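# Place carton on raised block within blue tape outline

## Task

Set the carton on top of the raised block so that no part of it extends beyond the blue tape outline, with the same face pointing up as at the beginning. It must stay there resting on its own, not held by the robot, and the robot must release it and back away at the end.

## Robot and tools

Robot: one six-joint arm with a vacuum suction cup as its tool. The cup point is the centre of the cup's rim (36 mm across), and the cup points along the cup point's own +z axis. From about 4 cm behind the rim the tool body and its camera stick out sideways by up to about 9 cm, so keep that clearance from the block and the table.

Frame: all positions are in the scene frame, in metres. The origin is on the table surface straight below the arm base, +z is up, and +y lies to the left when facing along +x. Orientations are quaternions written w first (qw, qx, qy, qz). The base may be slightly tilted, and the printed position can be a little off, more so at long reach.

A row is 8 numbers in this order: x, y, z, qw, qx, qy, qz, suction. The first seven are an absolute pose for the cup point in the scene frame, not an offset. Suction is in [-1, 1]: above 0.01 means on, 0.01 or less means off, and it keeps its last value. Put the wanted quaternion in every row; do not copy a drifted one from the result.

execute_actions: argument actions is a list holding nothing or exactly one item. Empty list: just report the state. An item with rows (1 to 15 rows) and optional steps (1 to 15, default 15) plays one row per control step of 1/30 s, repeating the last row to fill the steps. An item with only steps (up to 300) is a wait measured from the previous result, reply time included. Optional pictures (true/false) controls whether images come back. A call is rejected, sending nothing, if any target lies more than 0.6 m from the last reported position along any of the cup point's axes. Each step the commanded pose is clipped to at most 100 mm and 16 degrees from the measured pose, and motion trails commands by about 0.17 s; after a long reach check the result and send the remainder.

move: target is one row (absolute pose plus suction, suction applied at the start). speed is the path's top speed in m/s, 0.002 to 0.5 (default 0.25); rotation is capped at twice that in rad/s. The path is straight, lasts 0.5 to 10 s and does not avoid obstacles; the real cup point may lag or overshoot. Optional stop_force (13 to 80 N) ends the path once the wrist senses that much extra resistance along the line to the target for two steps, then backs up two steps and holds. Use it only with slow, non-rotating moves toward a surface; omit it when lifting away from contact. The result adds a move: line with the ending (done, contact, held, off_target, moving, fault) and limits (paced = pose was clipped; held = some steps blocked), plus distance from target.

wait: seconds, 0 to 10; robot receives nothing new.

zoom_image: camera (cam_head_left, cam_head_right, cam_high, cam_low, cam_wrist) and region [x0, y0, x1, y1] in that camera's pixels, top-left origin, at most 504 by 504. Full images are 672x504. Calibration for each camera (intrinsics K, distortion, world-to-camera transform) is given and may be off by a couple of degrees and millimetres.

finished_scene: scene = number of the current scene. Irreversible; call it only after the carton rests on its own and the tool is clear.

Results: the state line gives cup point position, quaternion and linear/angular velocities. Wrist force and torque are in the tool's own axes; pressing on a surface gives a force pointing back into the arm. Expect an offset up to about 5.5 N, noise around 3.4 N, saturation near 100 N; no reading at the start is normal. suction_measured near 0 means no seal, 0.83 or more an airtight grip; part_present turns 1 at 0.50 and back to 0 below 0.45. HELD marks steps where the clearance check withheld your row; a pose unreachable line means that check altered or blocked the command (a mount under the base counts as arm). Hand target shows where the controller currently drives the cup point.

Gripping and release: with suction on, press the rim squarely onto a flat, smooth face of the carton away from edges and seams so it seals all round. Under vacuum the cup shortens, so the carton sits up to about 12 mm nearer the tool. To release, lower it until it rests on the block, switch suction off, then lift at least 15 mm. If the cup seals to the table, turn suction off to free it.

Avoid: the arm is stiff, so aiming even slightly past a firm contact can trigger a fault. A fault (150 N outside force, or joint torque at its limit: 287 N m shoulder pan and lift, 130 N m elbow, 46.9 N m each wrist) halts the arm for 10 s. Motors heat while holding loads: a MOTOR HOT warning comes at 70 °C and brakes engage at 85 °C. Approach slowly, never drop, slam or fling the carton, and never knock anything off the table. Loose objects can occasionally get nudged, so recheck the carton's position before finishing.

Each tool is called as name([rows], argument=value, ...), one row to a line, values as JSON.

## Session

execute_actions(actions=[])

Scene clock: 0.00 s of 5000.00 s.
end_effector_position=(+0.6306, +0.0242, +0.2094) suction_measured=0.00 part_present=0 end_effector_quat_wxyz=(-0.009, -0.020, +1.000, +0.003) end_effector_velocity=(+0.001, +0.000, +0.001) end_effector_angular_velocity=(-0.000, -0.002, +0.001)
Joint positions: [-0.28  -1.556  2.145 -2.158 -1.571  2.86 ]
Joint velocities: [ 0.001 -0.    -0.001 -0.    -0.    -0.   ]
Wrist force (N, on the end effector, along its own x y z axes, offset not removed): no reading
Wrist torque (N m, same axes, about the end effector's origin, offset not removed): no reading
Hand target: +0.631, +0.024, +0.209; -0.009, -0.020, +1.000, +0.003
camera_calibration (this result's frames):
cam_wrist: T_world_to_cam=[[-0.0132828, -0.99978, -0.0162544, 0.0466216], [-0.882596, 0.00408278, 0.470114, 0.483104], [-0.469944, 0.0205905, -0.882456, 0.562002], [0, 0, 0, 1]] pos_world=[0.691114, 0.033067, 0.269585]

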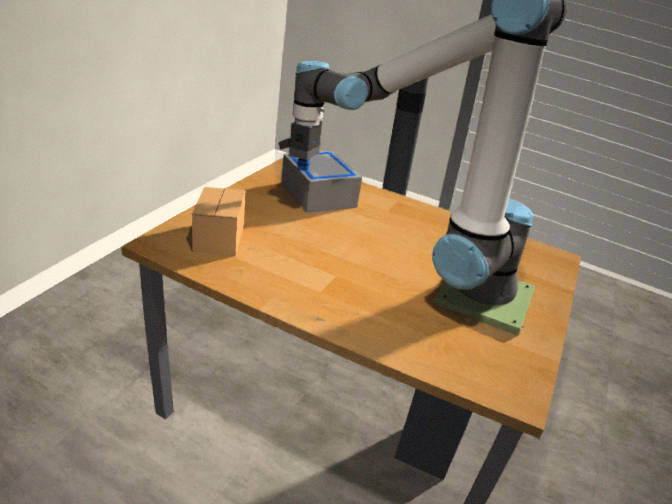

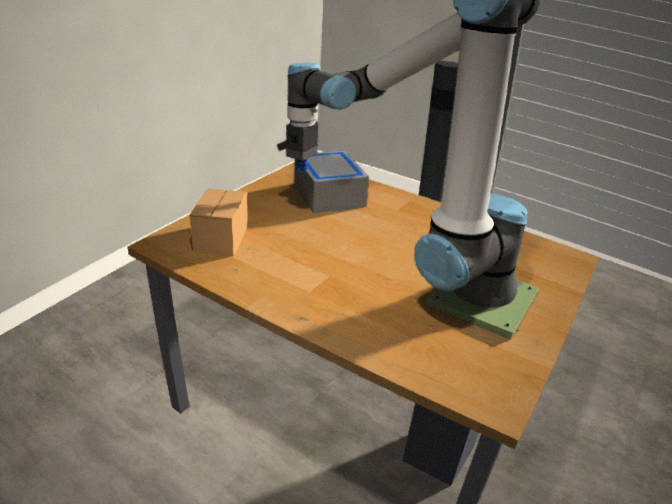

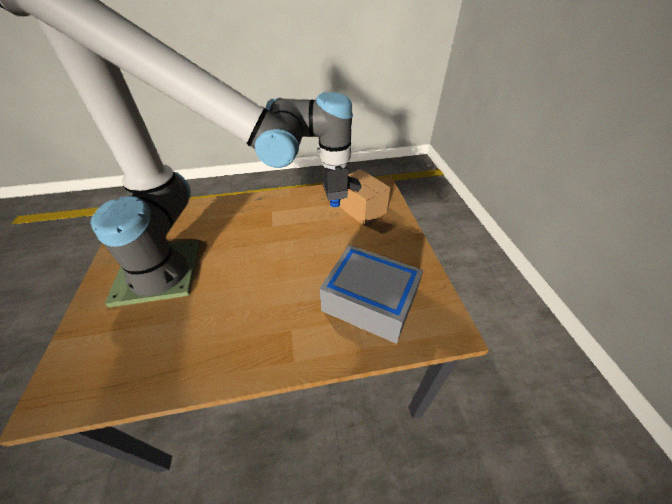

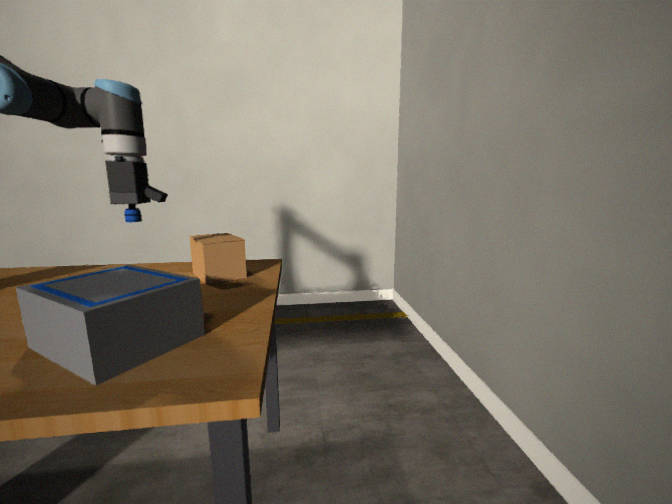

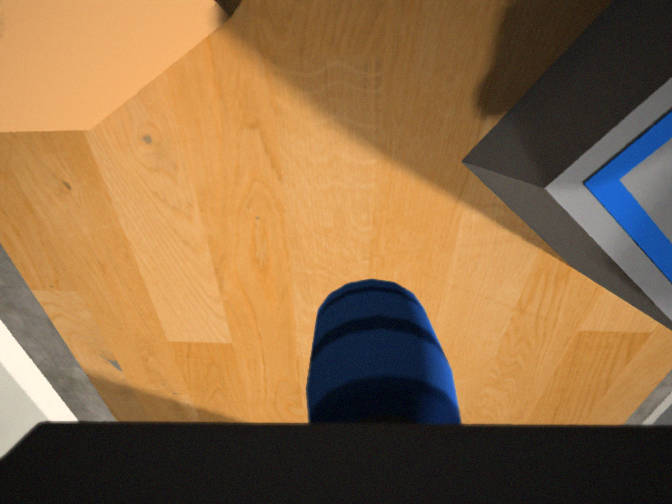

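move(target=[0.80,0.0,0.45,0,0,1,0,0])

zoom_image(camera="cam_wrist", region=[100,50,600,350])

Scene clock: 3.17 s of 5000.00 s.
end_effector_position=(+0.8004, -0.0000, +0.4497) suction_measured=0.00 part_present=0 end_effector_quat_wxyz=(-0.000, -0.000, +1.000, -0.000) end_effector_velocity=(+0.001, -0.001, +0.001) end_effector_angular_velocity=(-0.001, +0.001, +0.000)
Joint positions: [-0.257 -1.435  1.56  -1.712 -1.572  2.923]
Joint velocities: [-0.001  0.002 -0.003  0.002 -0.001 -0.001]
Wrist force (N, on the end effector, along its own x y z axes, offset not removed): [-0.7 -1.2 2.5]
Wrist torque (N m, same axes, about the end effector's origin, offset not removed): [0.06 0.27 0.03]
Hand target: +0.800, -0.000, +0.450; -0.000, -0.000, +1.000, -0.000
Off the commanded pose: 0.001 m, 0 deg.
move: done
camera_calibration (this result's frames):
cam_wrist: T_world_to_cam=[[-0.0536937, -0.998496, -0.0110591, 0.0585797], [-0.889669, 0.0428066, 0.454595, 0.532772], [-0.453437, 0.0342479, -0.89063, 0.844856], [0, 0, 0, 1]] pos_world=[0.860225, 0.00675094, 0.510907]

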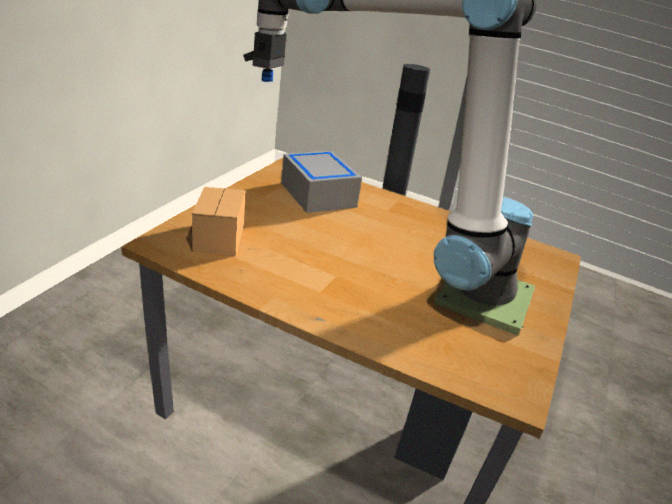

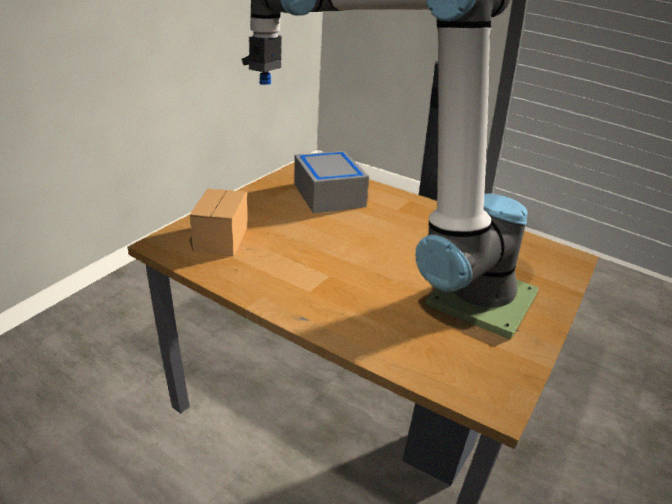

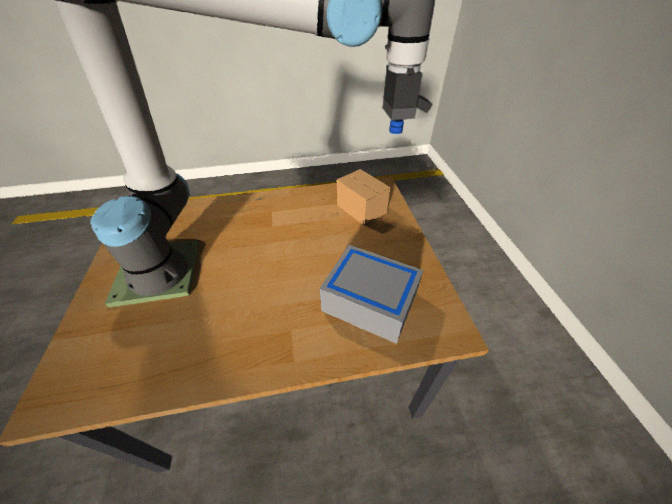

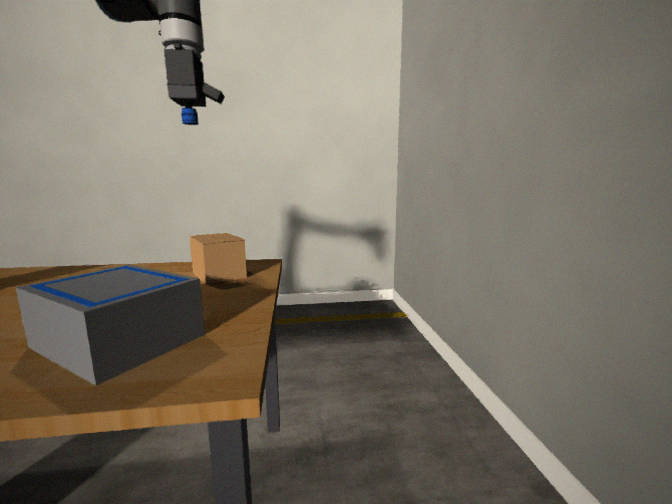

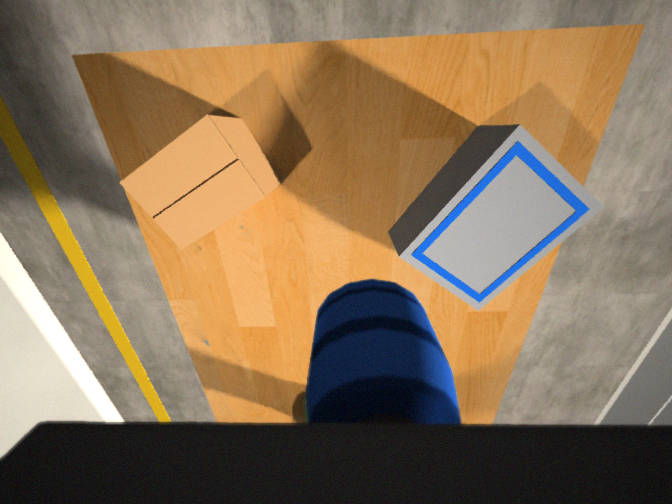

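Region (100, 50, 600, 350) of cam_wrist's 672x504 image, scaled by 1.008, with more detail than that image has; it fills the top 302 rows of this view, and the rest is white.

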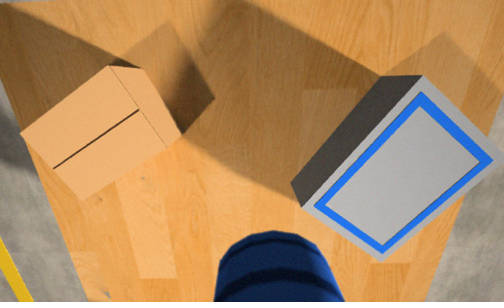

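move(target=[0.804,0.245,0.15,0,0,1,0,0])

move(target=[0.804,0.245,0.10,0,0,1,0,1], speed=0.01, stop_force=13)

Scene clock: 16.30 s of 5000.00 s.
end_effector_position=(+0.8032, +0.2447, +0.1502) suction_measured=0.00 part_present=0 end_effector_quat_wxyz=(-0.000, -0.000, +1.000, -0.000) end_effector_velocity=(+0.000, +0.001, -0.001) end_effector_angular_velocity=(+0.000, -0.000, +0.000)
Joint positions: [ 0.051 -1.184  1.804 -2.206 -1.578  3.232]
Joint velocities: [ 0.002  0.002 -0.001 -0.002  0.     0.001]
Wrist force (N, on the end effector, along its own x y z axes, offset not removed): [0.4 -1.8 3.2]
Wrist torque (N m, same axes, about the end effector's origin, offset not removed): [-0.06 0.07 0.04]
Hand target: +0.803, +0.245, +0.150; -0.000, -0.000, +1.000, -0.000
Off the commanded pose: 0.001 m, 0 deg.
After step 90, 8.07 s passed at rest.
move: done
camera_calibration (this result's frames):
cam_wrist: T_world_to_cam=[[-0.0536952, -0.998503, -0.0104162, 0.299698], [-0.88963, 0.0430977, 0.454644, 0.660816], [-0.453515, 0.0336788, -0.890612, 0.571252], [0, 0, 0, 1]] pos_world=[0.863045, 0.25153, 0.211449]

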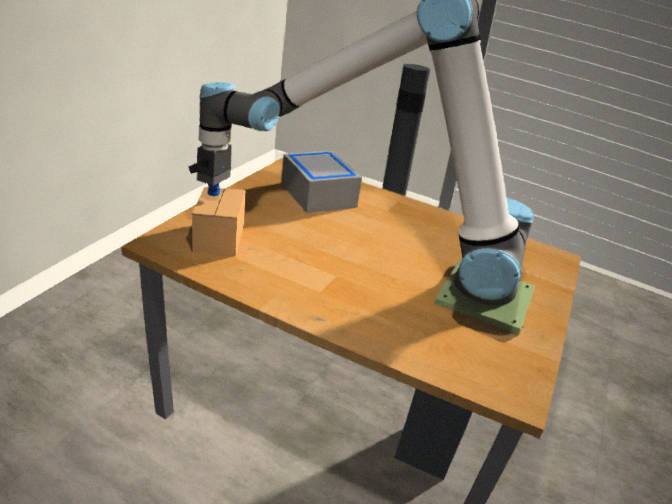

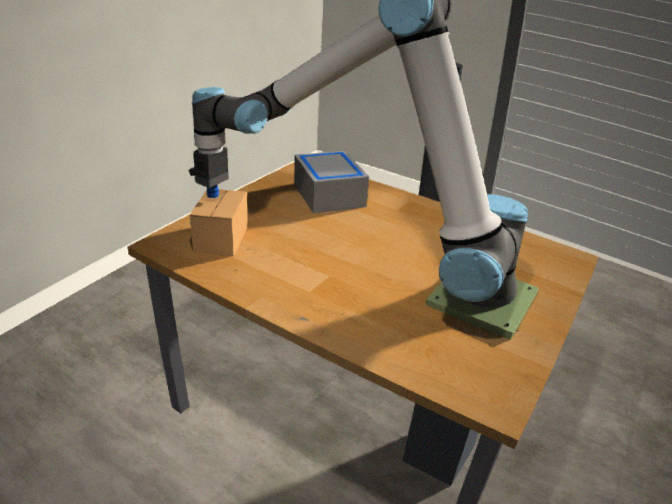

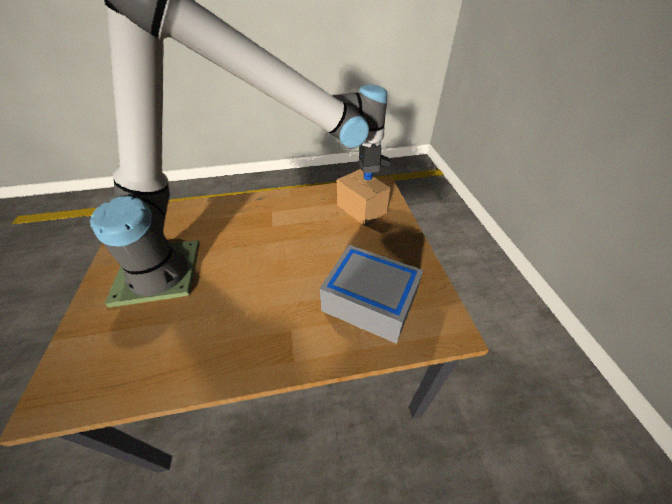

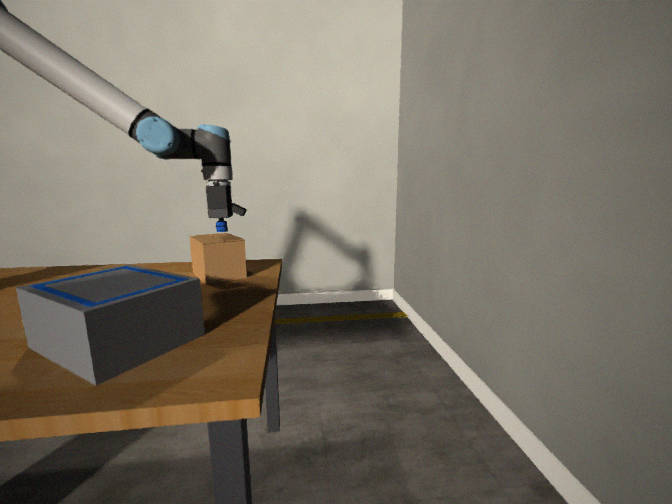

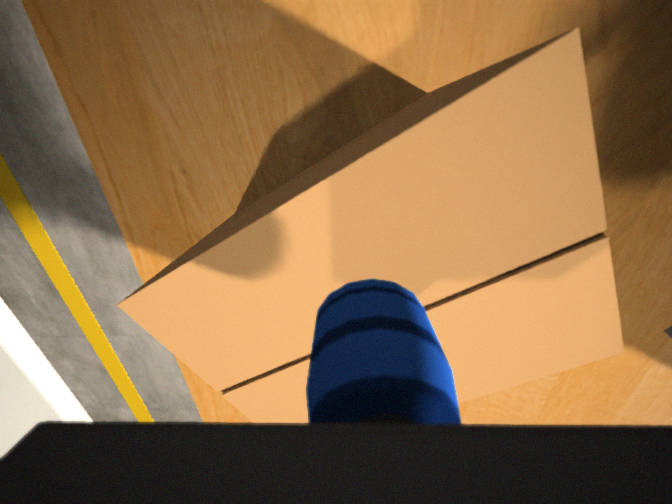

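Scene clock: 20.00 s of 5000.00 s.
end_effector_position=(+0.8038, +0.2449, +0.1169) suction_measured=0.99 part_present=1 end_effector_quat_wxyz=(+0.000, -0.000, +1.000, -0.000) end_effector_velocity=(-0.002, -0.001, +0.001) end_effector_angular_velocity=(+0.000, +0.004, -0.001)
Joint positions: [ 0.051 -1.149  1.824 -2.261 -1.577  3.231]
Joint velocities: [-0.001 -0.003  0.001  0.006  0.001 -0.   ]
Wrist force (N, on the end effector, along its own x y z axes, offset not removed): [-1.7 0.2 -26.3]
Wrist torque (N m, same axes, about the end effector's origin, offset not removed): [0.23 0.40 0.04]
Hand target: +0.804, +0.245, +0.117; +0.000, -0.000, +1.000, -0.000
Off the commanded pose: 0.017 m, 0 deg.
move: contact
camera_calibration (this result's frames):
cam_wrist: T_world_to_cam=[[-0.0536967, -0.998497, -0.0109307, 0.29962], [-0.889777, 0.0428758, 0.454377, 0.676622], [-0.453226, 0.0341244, -0.890742, 0.541492], [0, 0, 0, 1]] pos_world=[0.863549, 0.251681, 0.178163]

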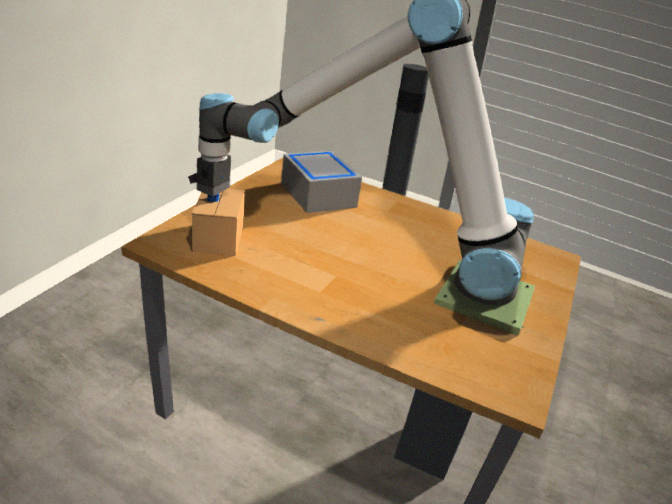

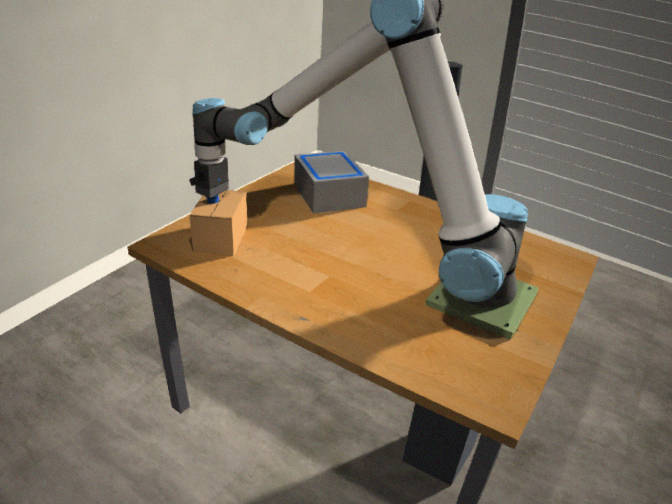

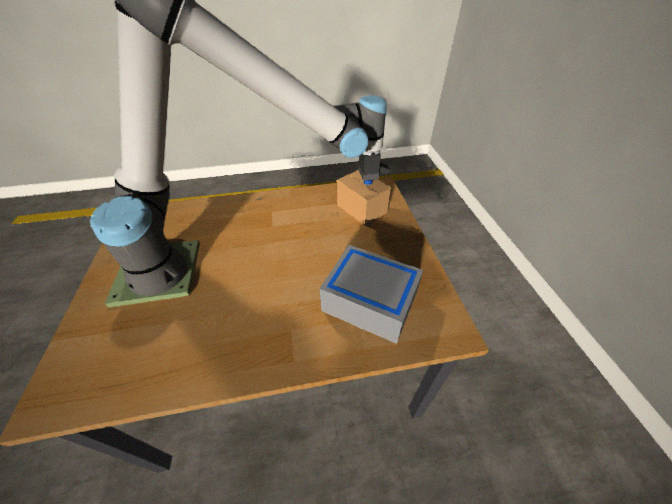

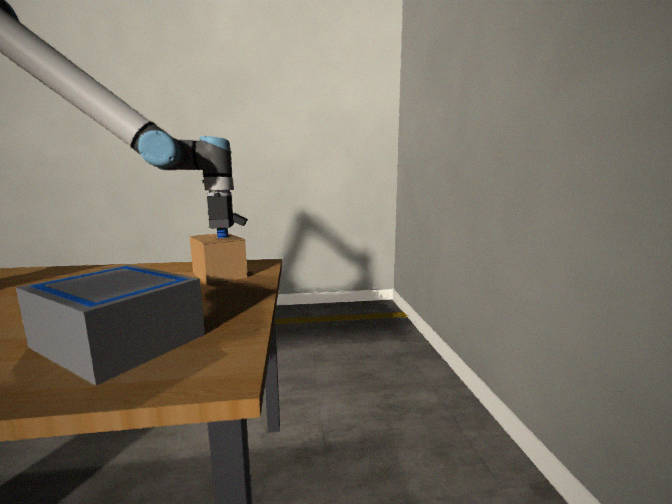

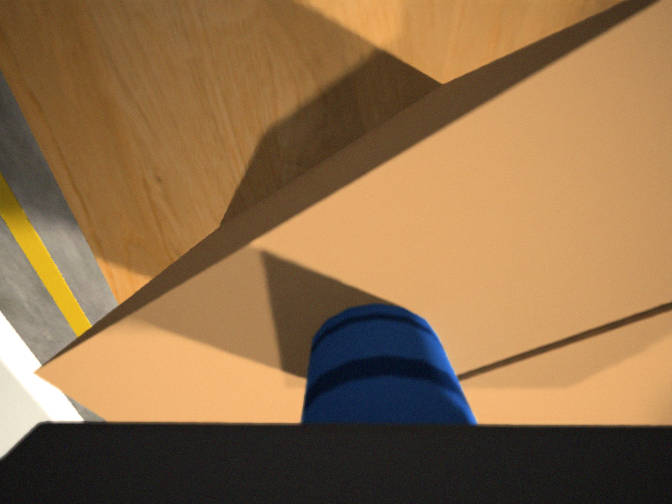

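move(target=[0.804,0.245,0.275,0,0,1,0,1], speed=0.15)

move(target=[0.700,-0.225,0.265,0,-0.229,0.973,0,1], speed=0.2)

zoom_image(camera="cam_high", region=[300,210,440,350])

Scene clock: 25.47 s of 5000.00 s.
end_effector_position=(+0.8043, +0.2450, +0.2747) suction_measured=0.99 part_present=1 end_effector_quat_wxyz=(-0.000, +0.000, +1.000, +0.000) end_effector_velocity=(+0.001, -0.000, +0.002) end_effector_angular_velocity=(-0.000, +0.000, -0.001)
Joint positions: [ 0.052 -1.287  1.698 -1.997 -1.577  3.233]
Joint velocities: [-0.001 -0.    -0.003  0.003 -0.     0.   ]
Wrist force (N, on the end effector, along its own x y z axes, offset not removed): [-0.1 -1.9 12.0]
Wrist torque (N m, same axes, about the end effector's origin, offset not removed): [-0.08 -0.05 -0.03]
Hand target: +0.804, +0.245, +0.275; +0.000, -0.000, +1.000, -0.000
Off the commanded pose: 0.000 m, 0 deg.
After step 90, 0.97 s passed at rest.
move: done
camera_calibration (this result's frames):
cam_wrist: T_world_to_cam=[[-0.0537121, -0.998494, -0.0111372, 0.301549], [-0.889665, 0.0427872, 0.454604, 0.605219], [-0.453443, 0.0343261, -0.890624, 0.682375], [0, 0, 0, 1]] pos_world=[0.864058, 0.251776, 0.335963]

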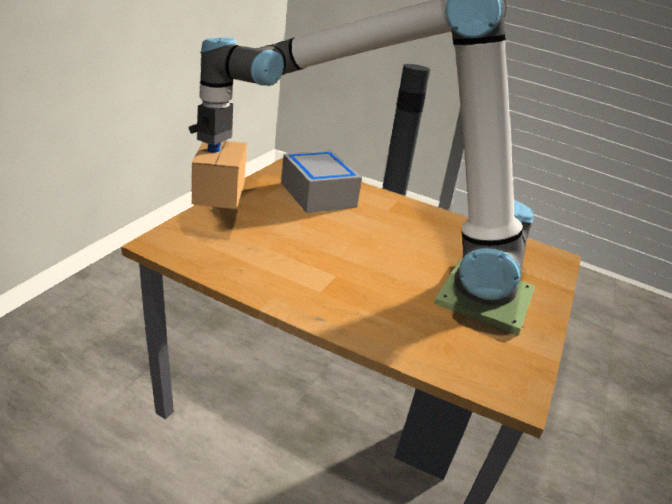

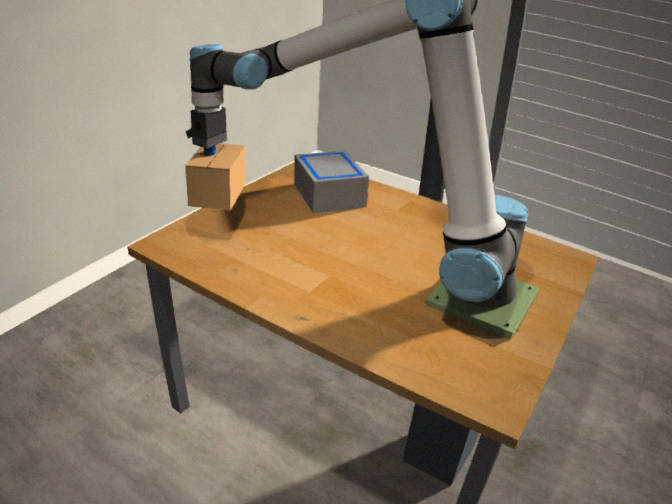

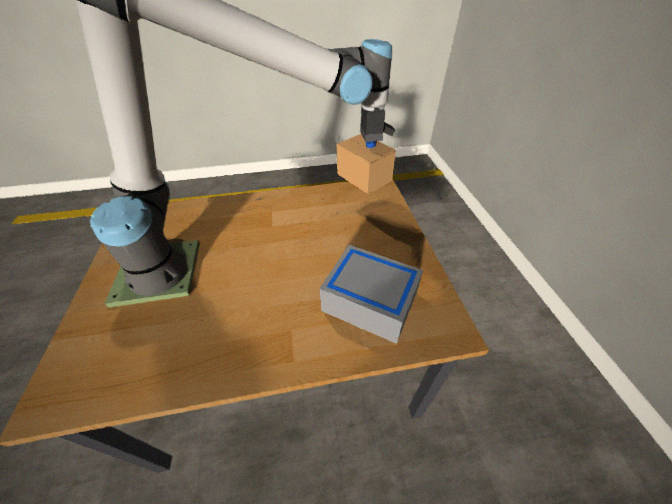

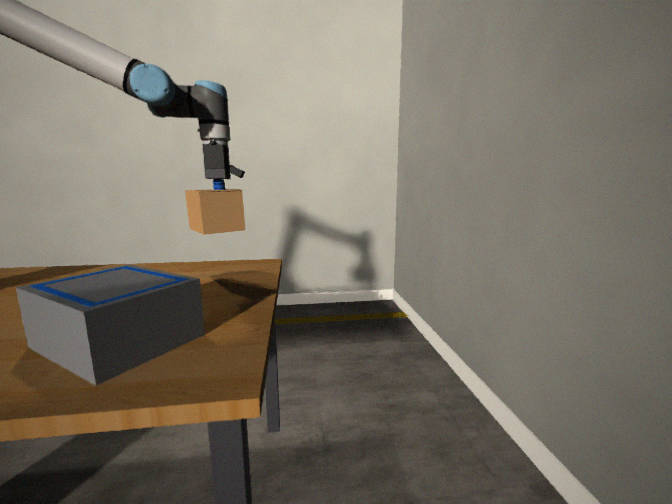

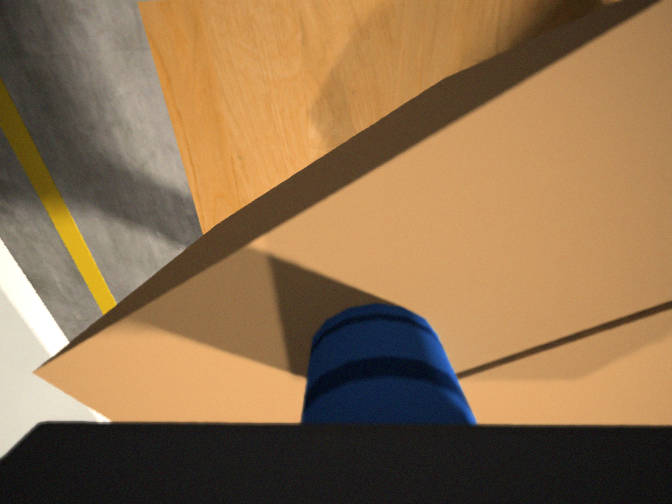

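Scene clock: 28.37 s of 5000.00 s.
end_effector_position=(+0.7004, -0.2245, +0.2651) suction_measured=0.99 part_present=1 end_effector_quat_wxyz=(+0.000, -0.229, +0.973, +0.001) end_effector_velocity=(-0.000, -0.001, -0.000) end_effector_angular_velocity=(+0.001, -0.000, +0.003)
Joint positions: [-0.592 -1.447  1.914 -2.053 -1.565  2.127]
Joint velocities: [-0.001  0.     0.    -0.     0.001 -0.005]
Wrist force (N, on the end effector, along its own x y z axes, offset not removed): [-1.7 -1.7 11.8]
Wrist torque (N m, same axes, about the end effector's origin, offset not removed): [0.00 0.17 0.02]
Hand target: +0.700, -0.225, +0.265; +0.000, -0.229, +0.973, +0.001
Off the commanded pose: 0.001 m, 0 deg.
move: done
camera_calibration (this result's frames):
cam_wrist: T_world_to_cam=[[0.397127, -0.917683, -0.0121662, -0.4703], [-0.815644, -0.358985, 0.453712, 0.395538], [-0.420731, -0.170258, -0.891065, 0.574114], [0, 0, 0, 1]] pos_world=[0.750935, -0.191847, 0.32639]

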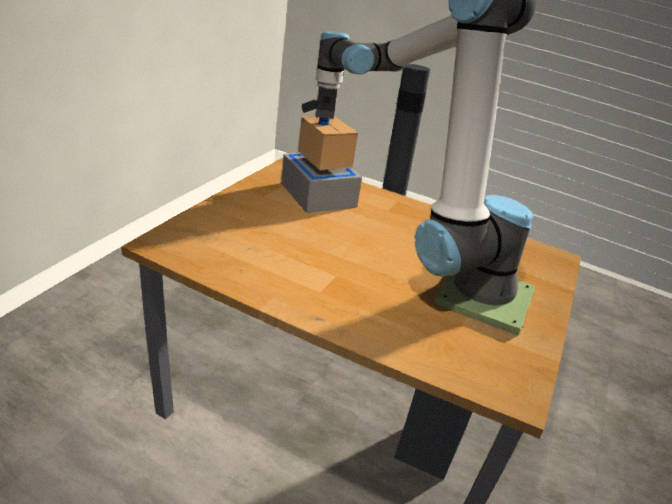

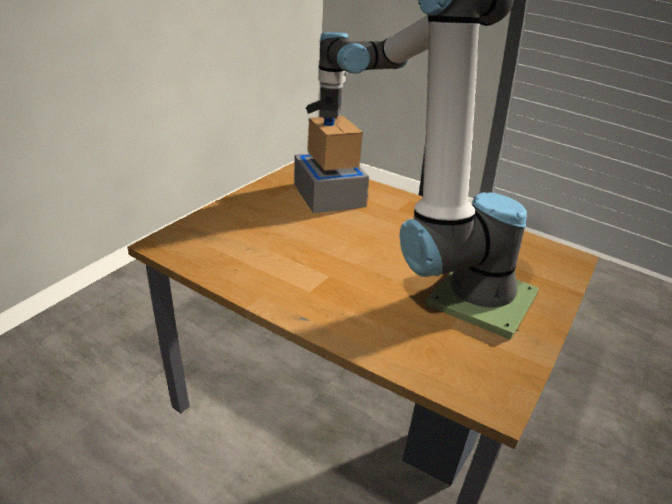

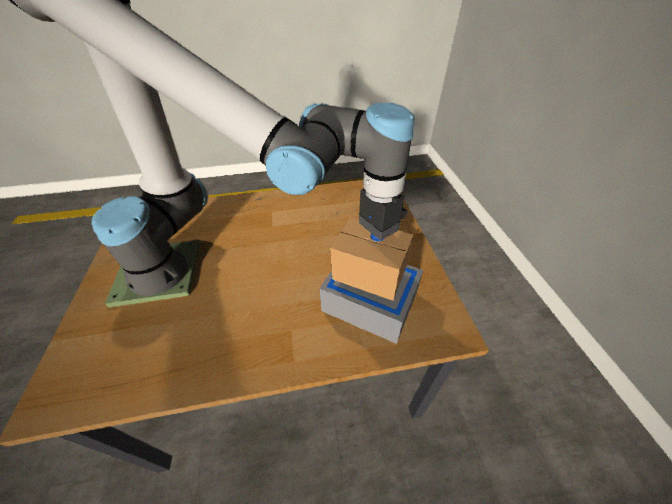

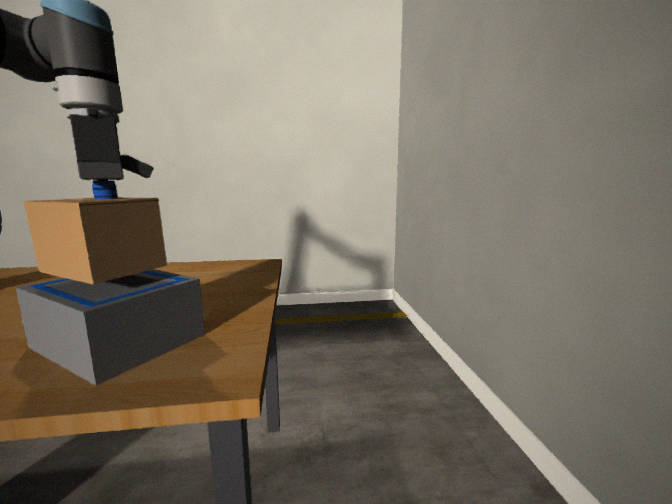

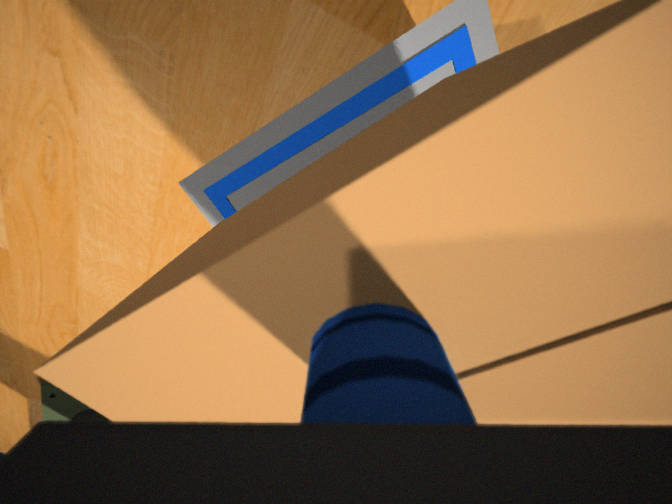

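Region (300, 210, 440, 350) of cam_high's 672x504 image, scaled by 3.600, with more detail than that image has.

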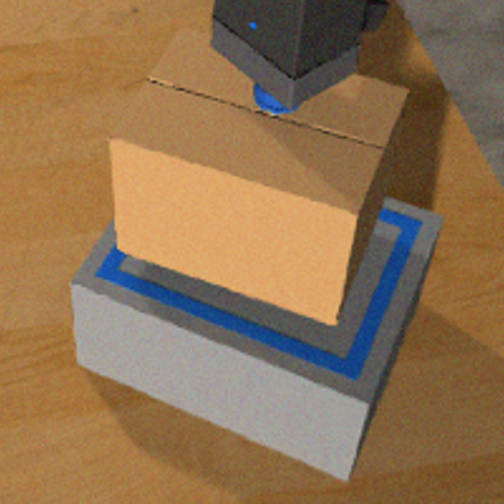

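move(target=[0.712,-0.222,0.244,0,-0.229,0.973,0,1], speed=0.03)

zoom_image(camera="cam_high", region=[300,210,440,350])

Scene clock: 32.20 s of 5000.00 s.
end_effector_position=(+0.7119, -0.2220, +0.2441) suction_measured=0.99 part_present=1 end_effector_quat_wxyz=(-0.000, -0.229, +0.973, -0.000) end_effector_velocity=(+0.002, +0.001, +0.000) end_effector_angular_velocity=(-0.001, -0.002, +0.001)
Joint positions: [-0.58  -1.414  1.916 -2.089 -1.567  2.139]
Joint velocities: [ 0.002  0.001 -0.002 -0.002  0.     0.001]
Wrist force (N, on the end effector, along its own x y z axes, offset not removed): [-1.5 -1.3 12.2]
Wrist torque (N m, same axes, about the end effector's origin, offset not removed): [0.04 0.16 0.05]
Hand target: +0.712, -0.222, +0.244; -0.000, -0.229, +0.973, -0.000
Off the commanded pose: 0.000 m, 0 deg.
move: done
camera_calibration (this result's frames):
cam_wrist: T_world_to_cam=[[0.397263, -0.917638, -0.0111187, -0.473173], [-0.815361, -0.358494, 0.454608, 0.41498], [-0.421151, -0.171533, -0.890622, 0.56057], [0, 0, 0, 1]] pos_world=[0.762417, -0.189277, 0.305342]

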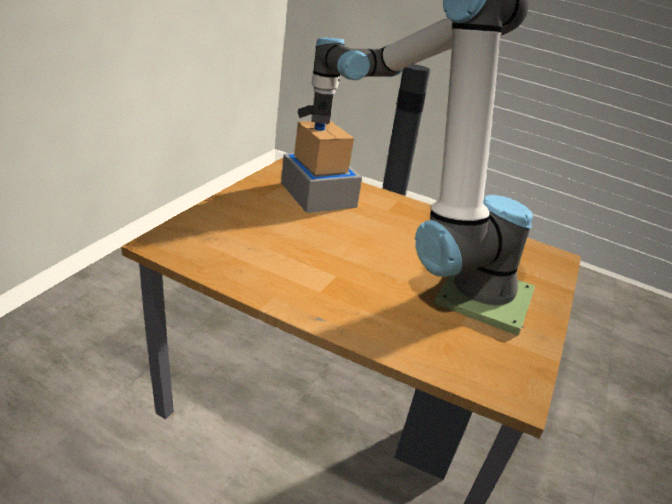

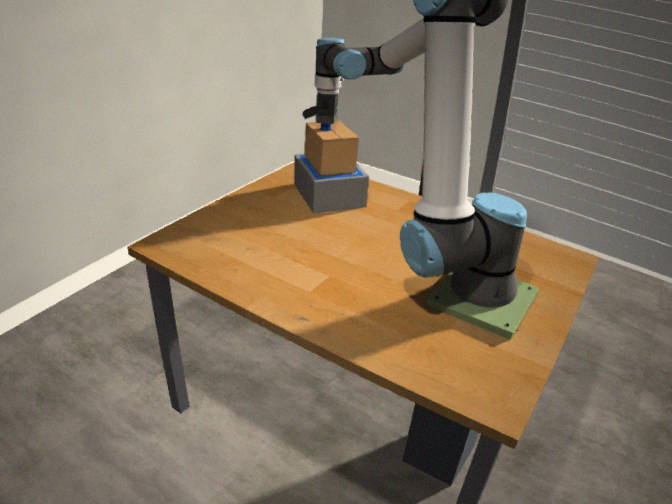

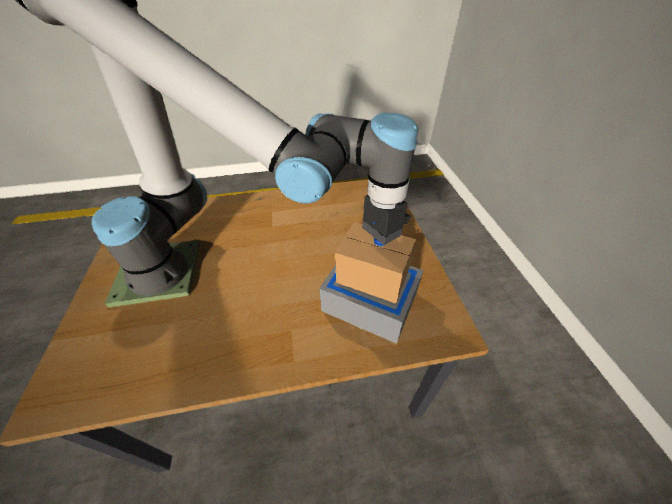

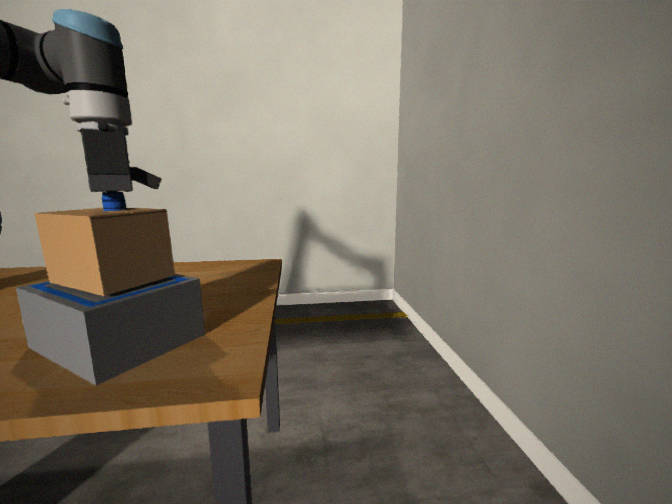

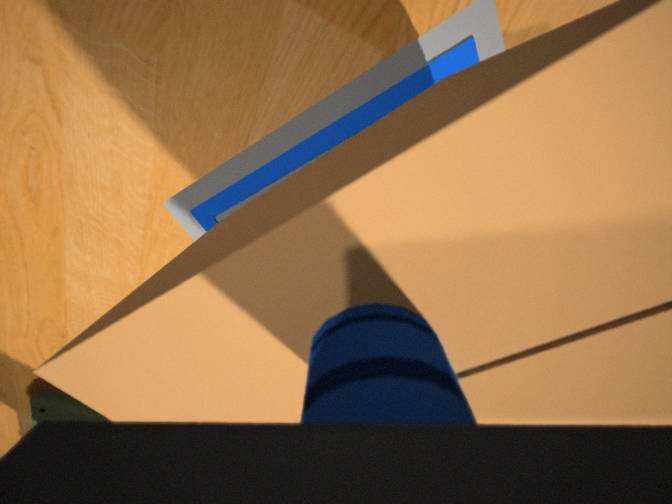

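Region (300, 210, 440, 350) of cam_high's 672x504 image, scaled by 3.600, with more detail than that image has.

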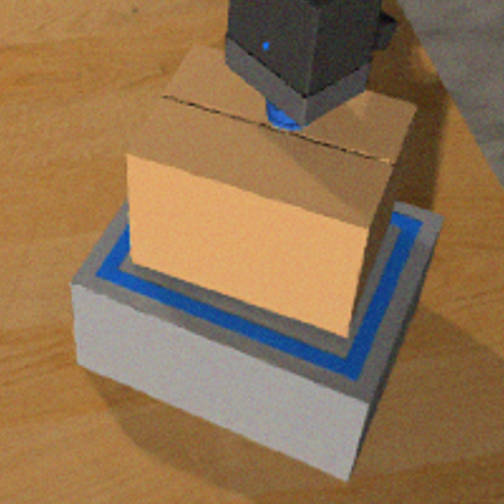

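move(target=[0.710,-0.2245,0.228,0,-0.229,0.973,0,1], speed=0.006, stop_force=13)

zoom_image(camera="cam_high", region=[300,210,440,350])

Scene clock: 36.23 s of 5000.00 s.
end_effector_position=(+0.7111, -0.2232, +0.2371) suction_measured=0.99 part_present=1 end_effector_quat_wxyz=(+0.000, -0.229, +0.973, -0.000) end_effector_velocity=(-0.001, +0.000, +0.001) end_effector_angular_velocity=(+0.001, +0.002, -0.000)
Joint positions: [-0.581 -1.408  1.924 -2.102 -1.567  2.137]
Joint velocities: [-0.    -0.002 -0.     0.004 -0.     0.   ]
Wrist force (N, on the end effector, along its own x y z axes, offset not removed): [-3.6 2.6 -13.9]
Wrist torque (N m, same axes, about the end effector's origin, offset not removed): [0.13 0.50 0.02]
Hand target: +0.711, -0.223, +0.237; +0.000, -0.229, +0.973, -0.000
Off the commanded pose: 0.009 m, 0 deg.
move: contact
camera_calibration (this result's frames):
cam_wrist: T_world_to_cam=[[0.397278, -0.917632, -0.0110464, -0.474025], [-0.815378, -0.35848, 0.454589, 0.417138], [-0.421105, -0.171591, -0.890633, 0.55371], [0, 0, 0, 1]] pos_world=[0.761614, -0.190433, 0.298289]

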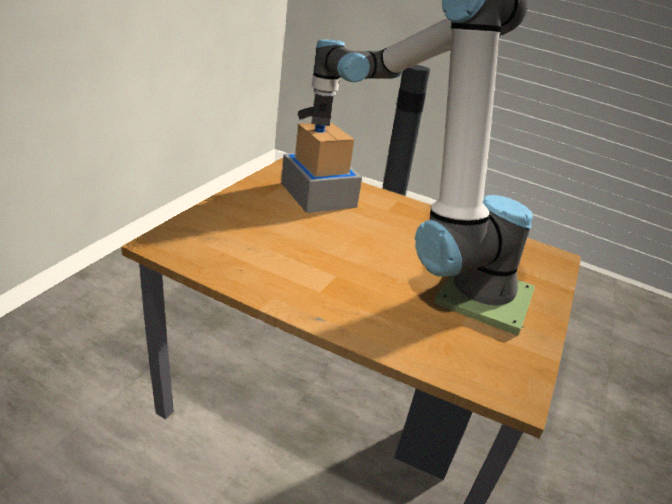

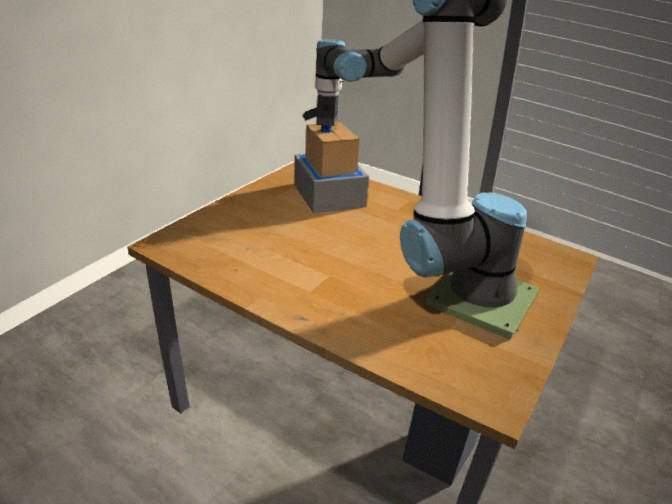

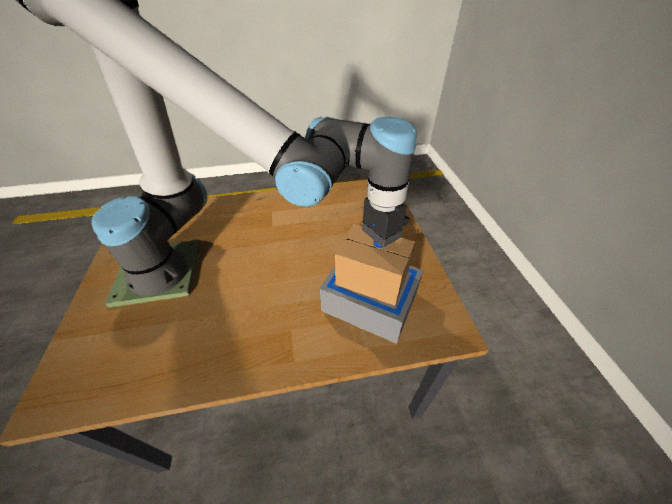

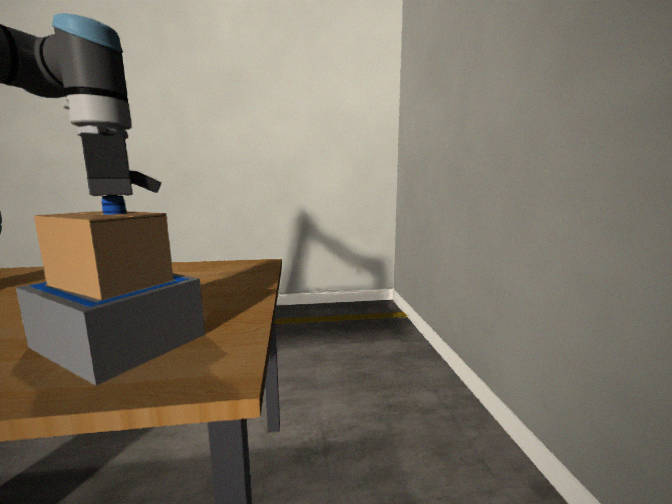

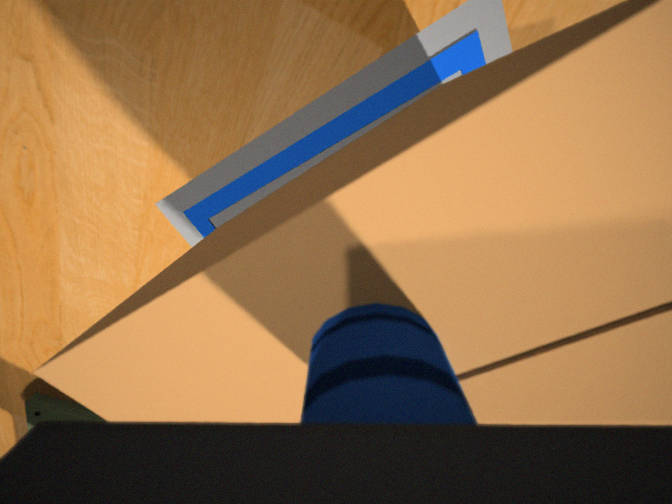

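Region (300, 210, 440, 350) of cam_high's 672x504 image, scaled by 3.600, with more detail than that image has.

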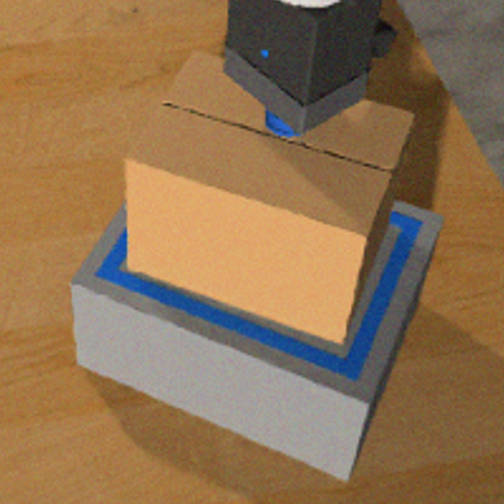

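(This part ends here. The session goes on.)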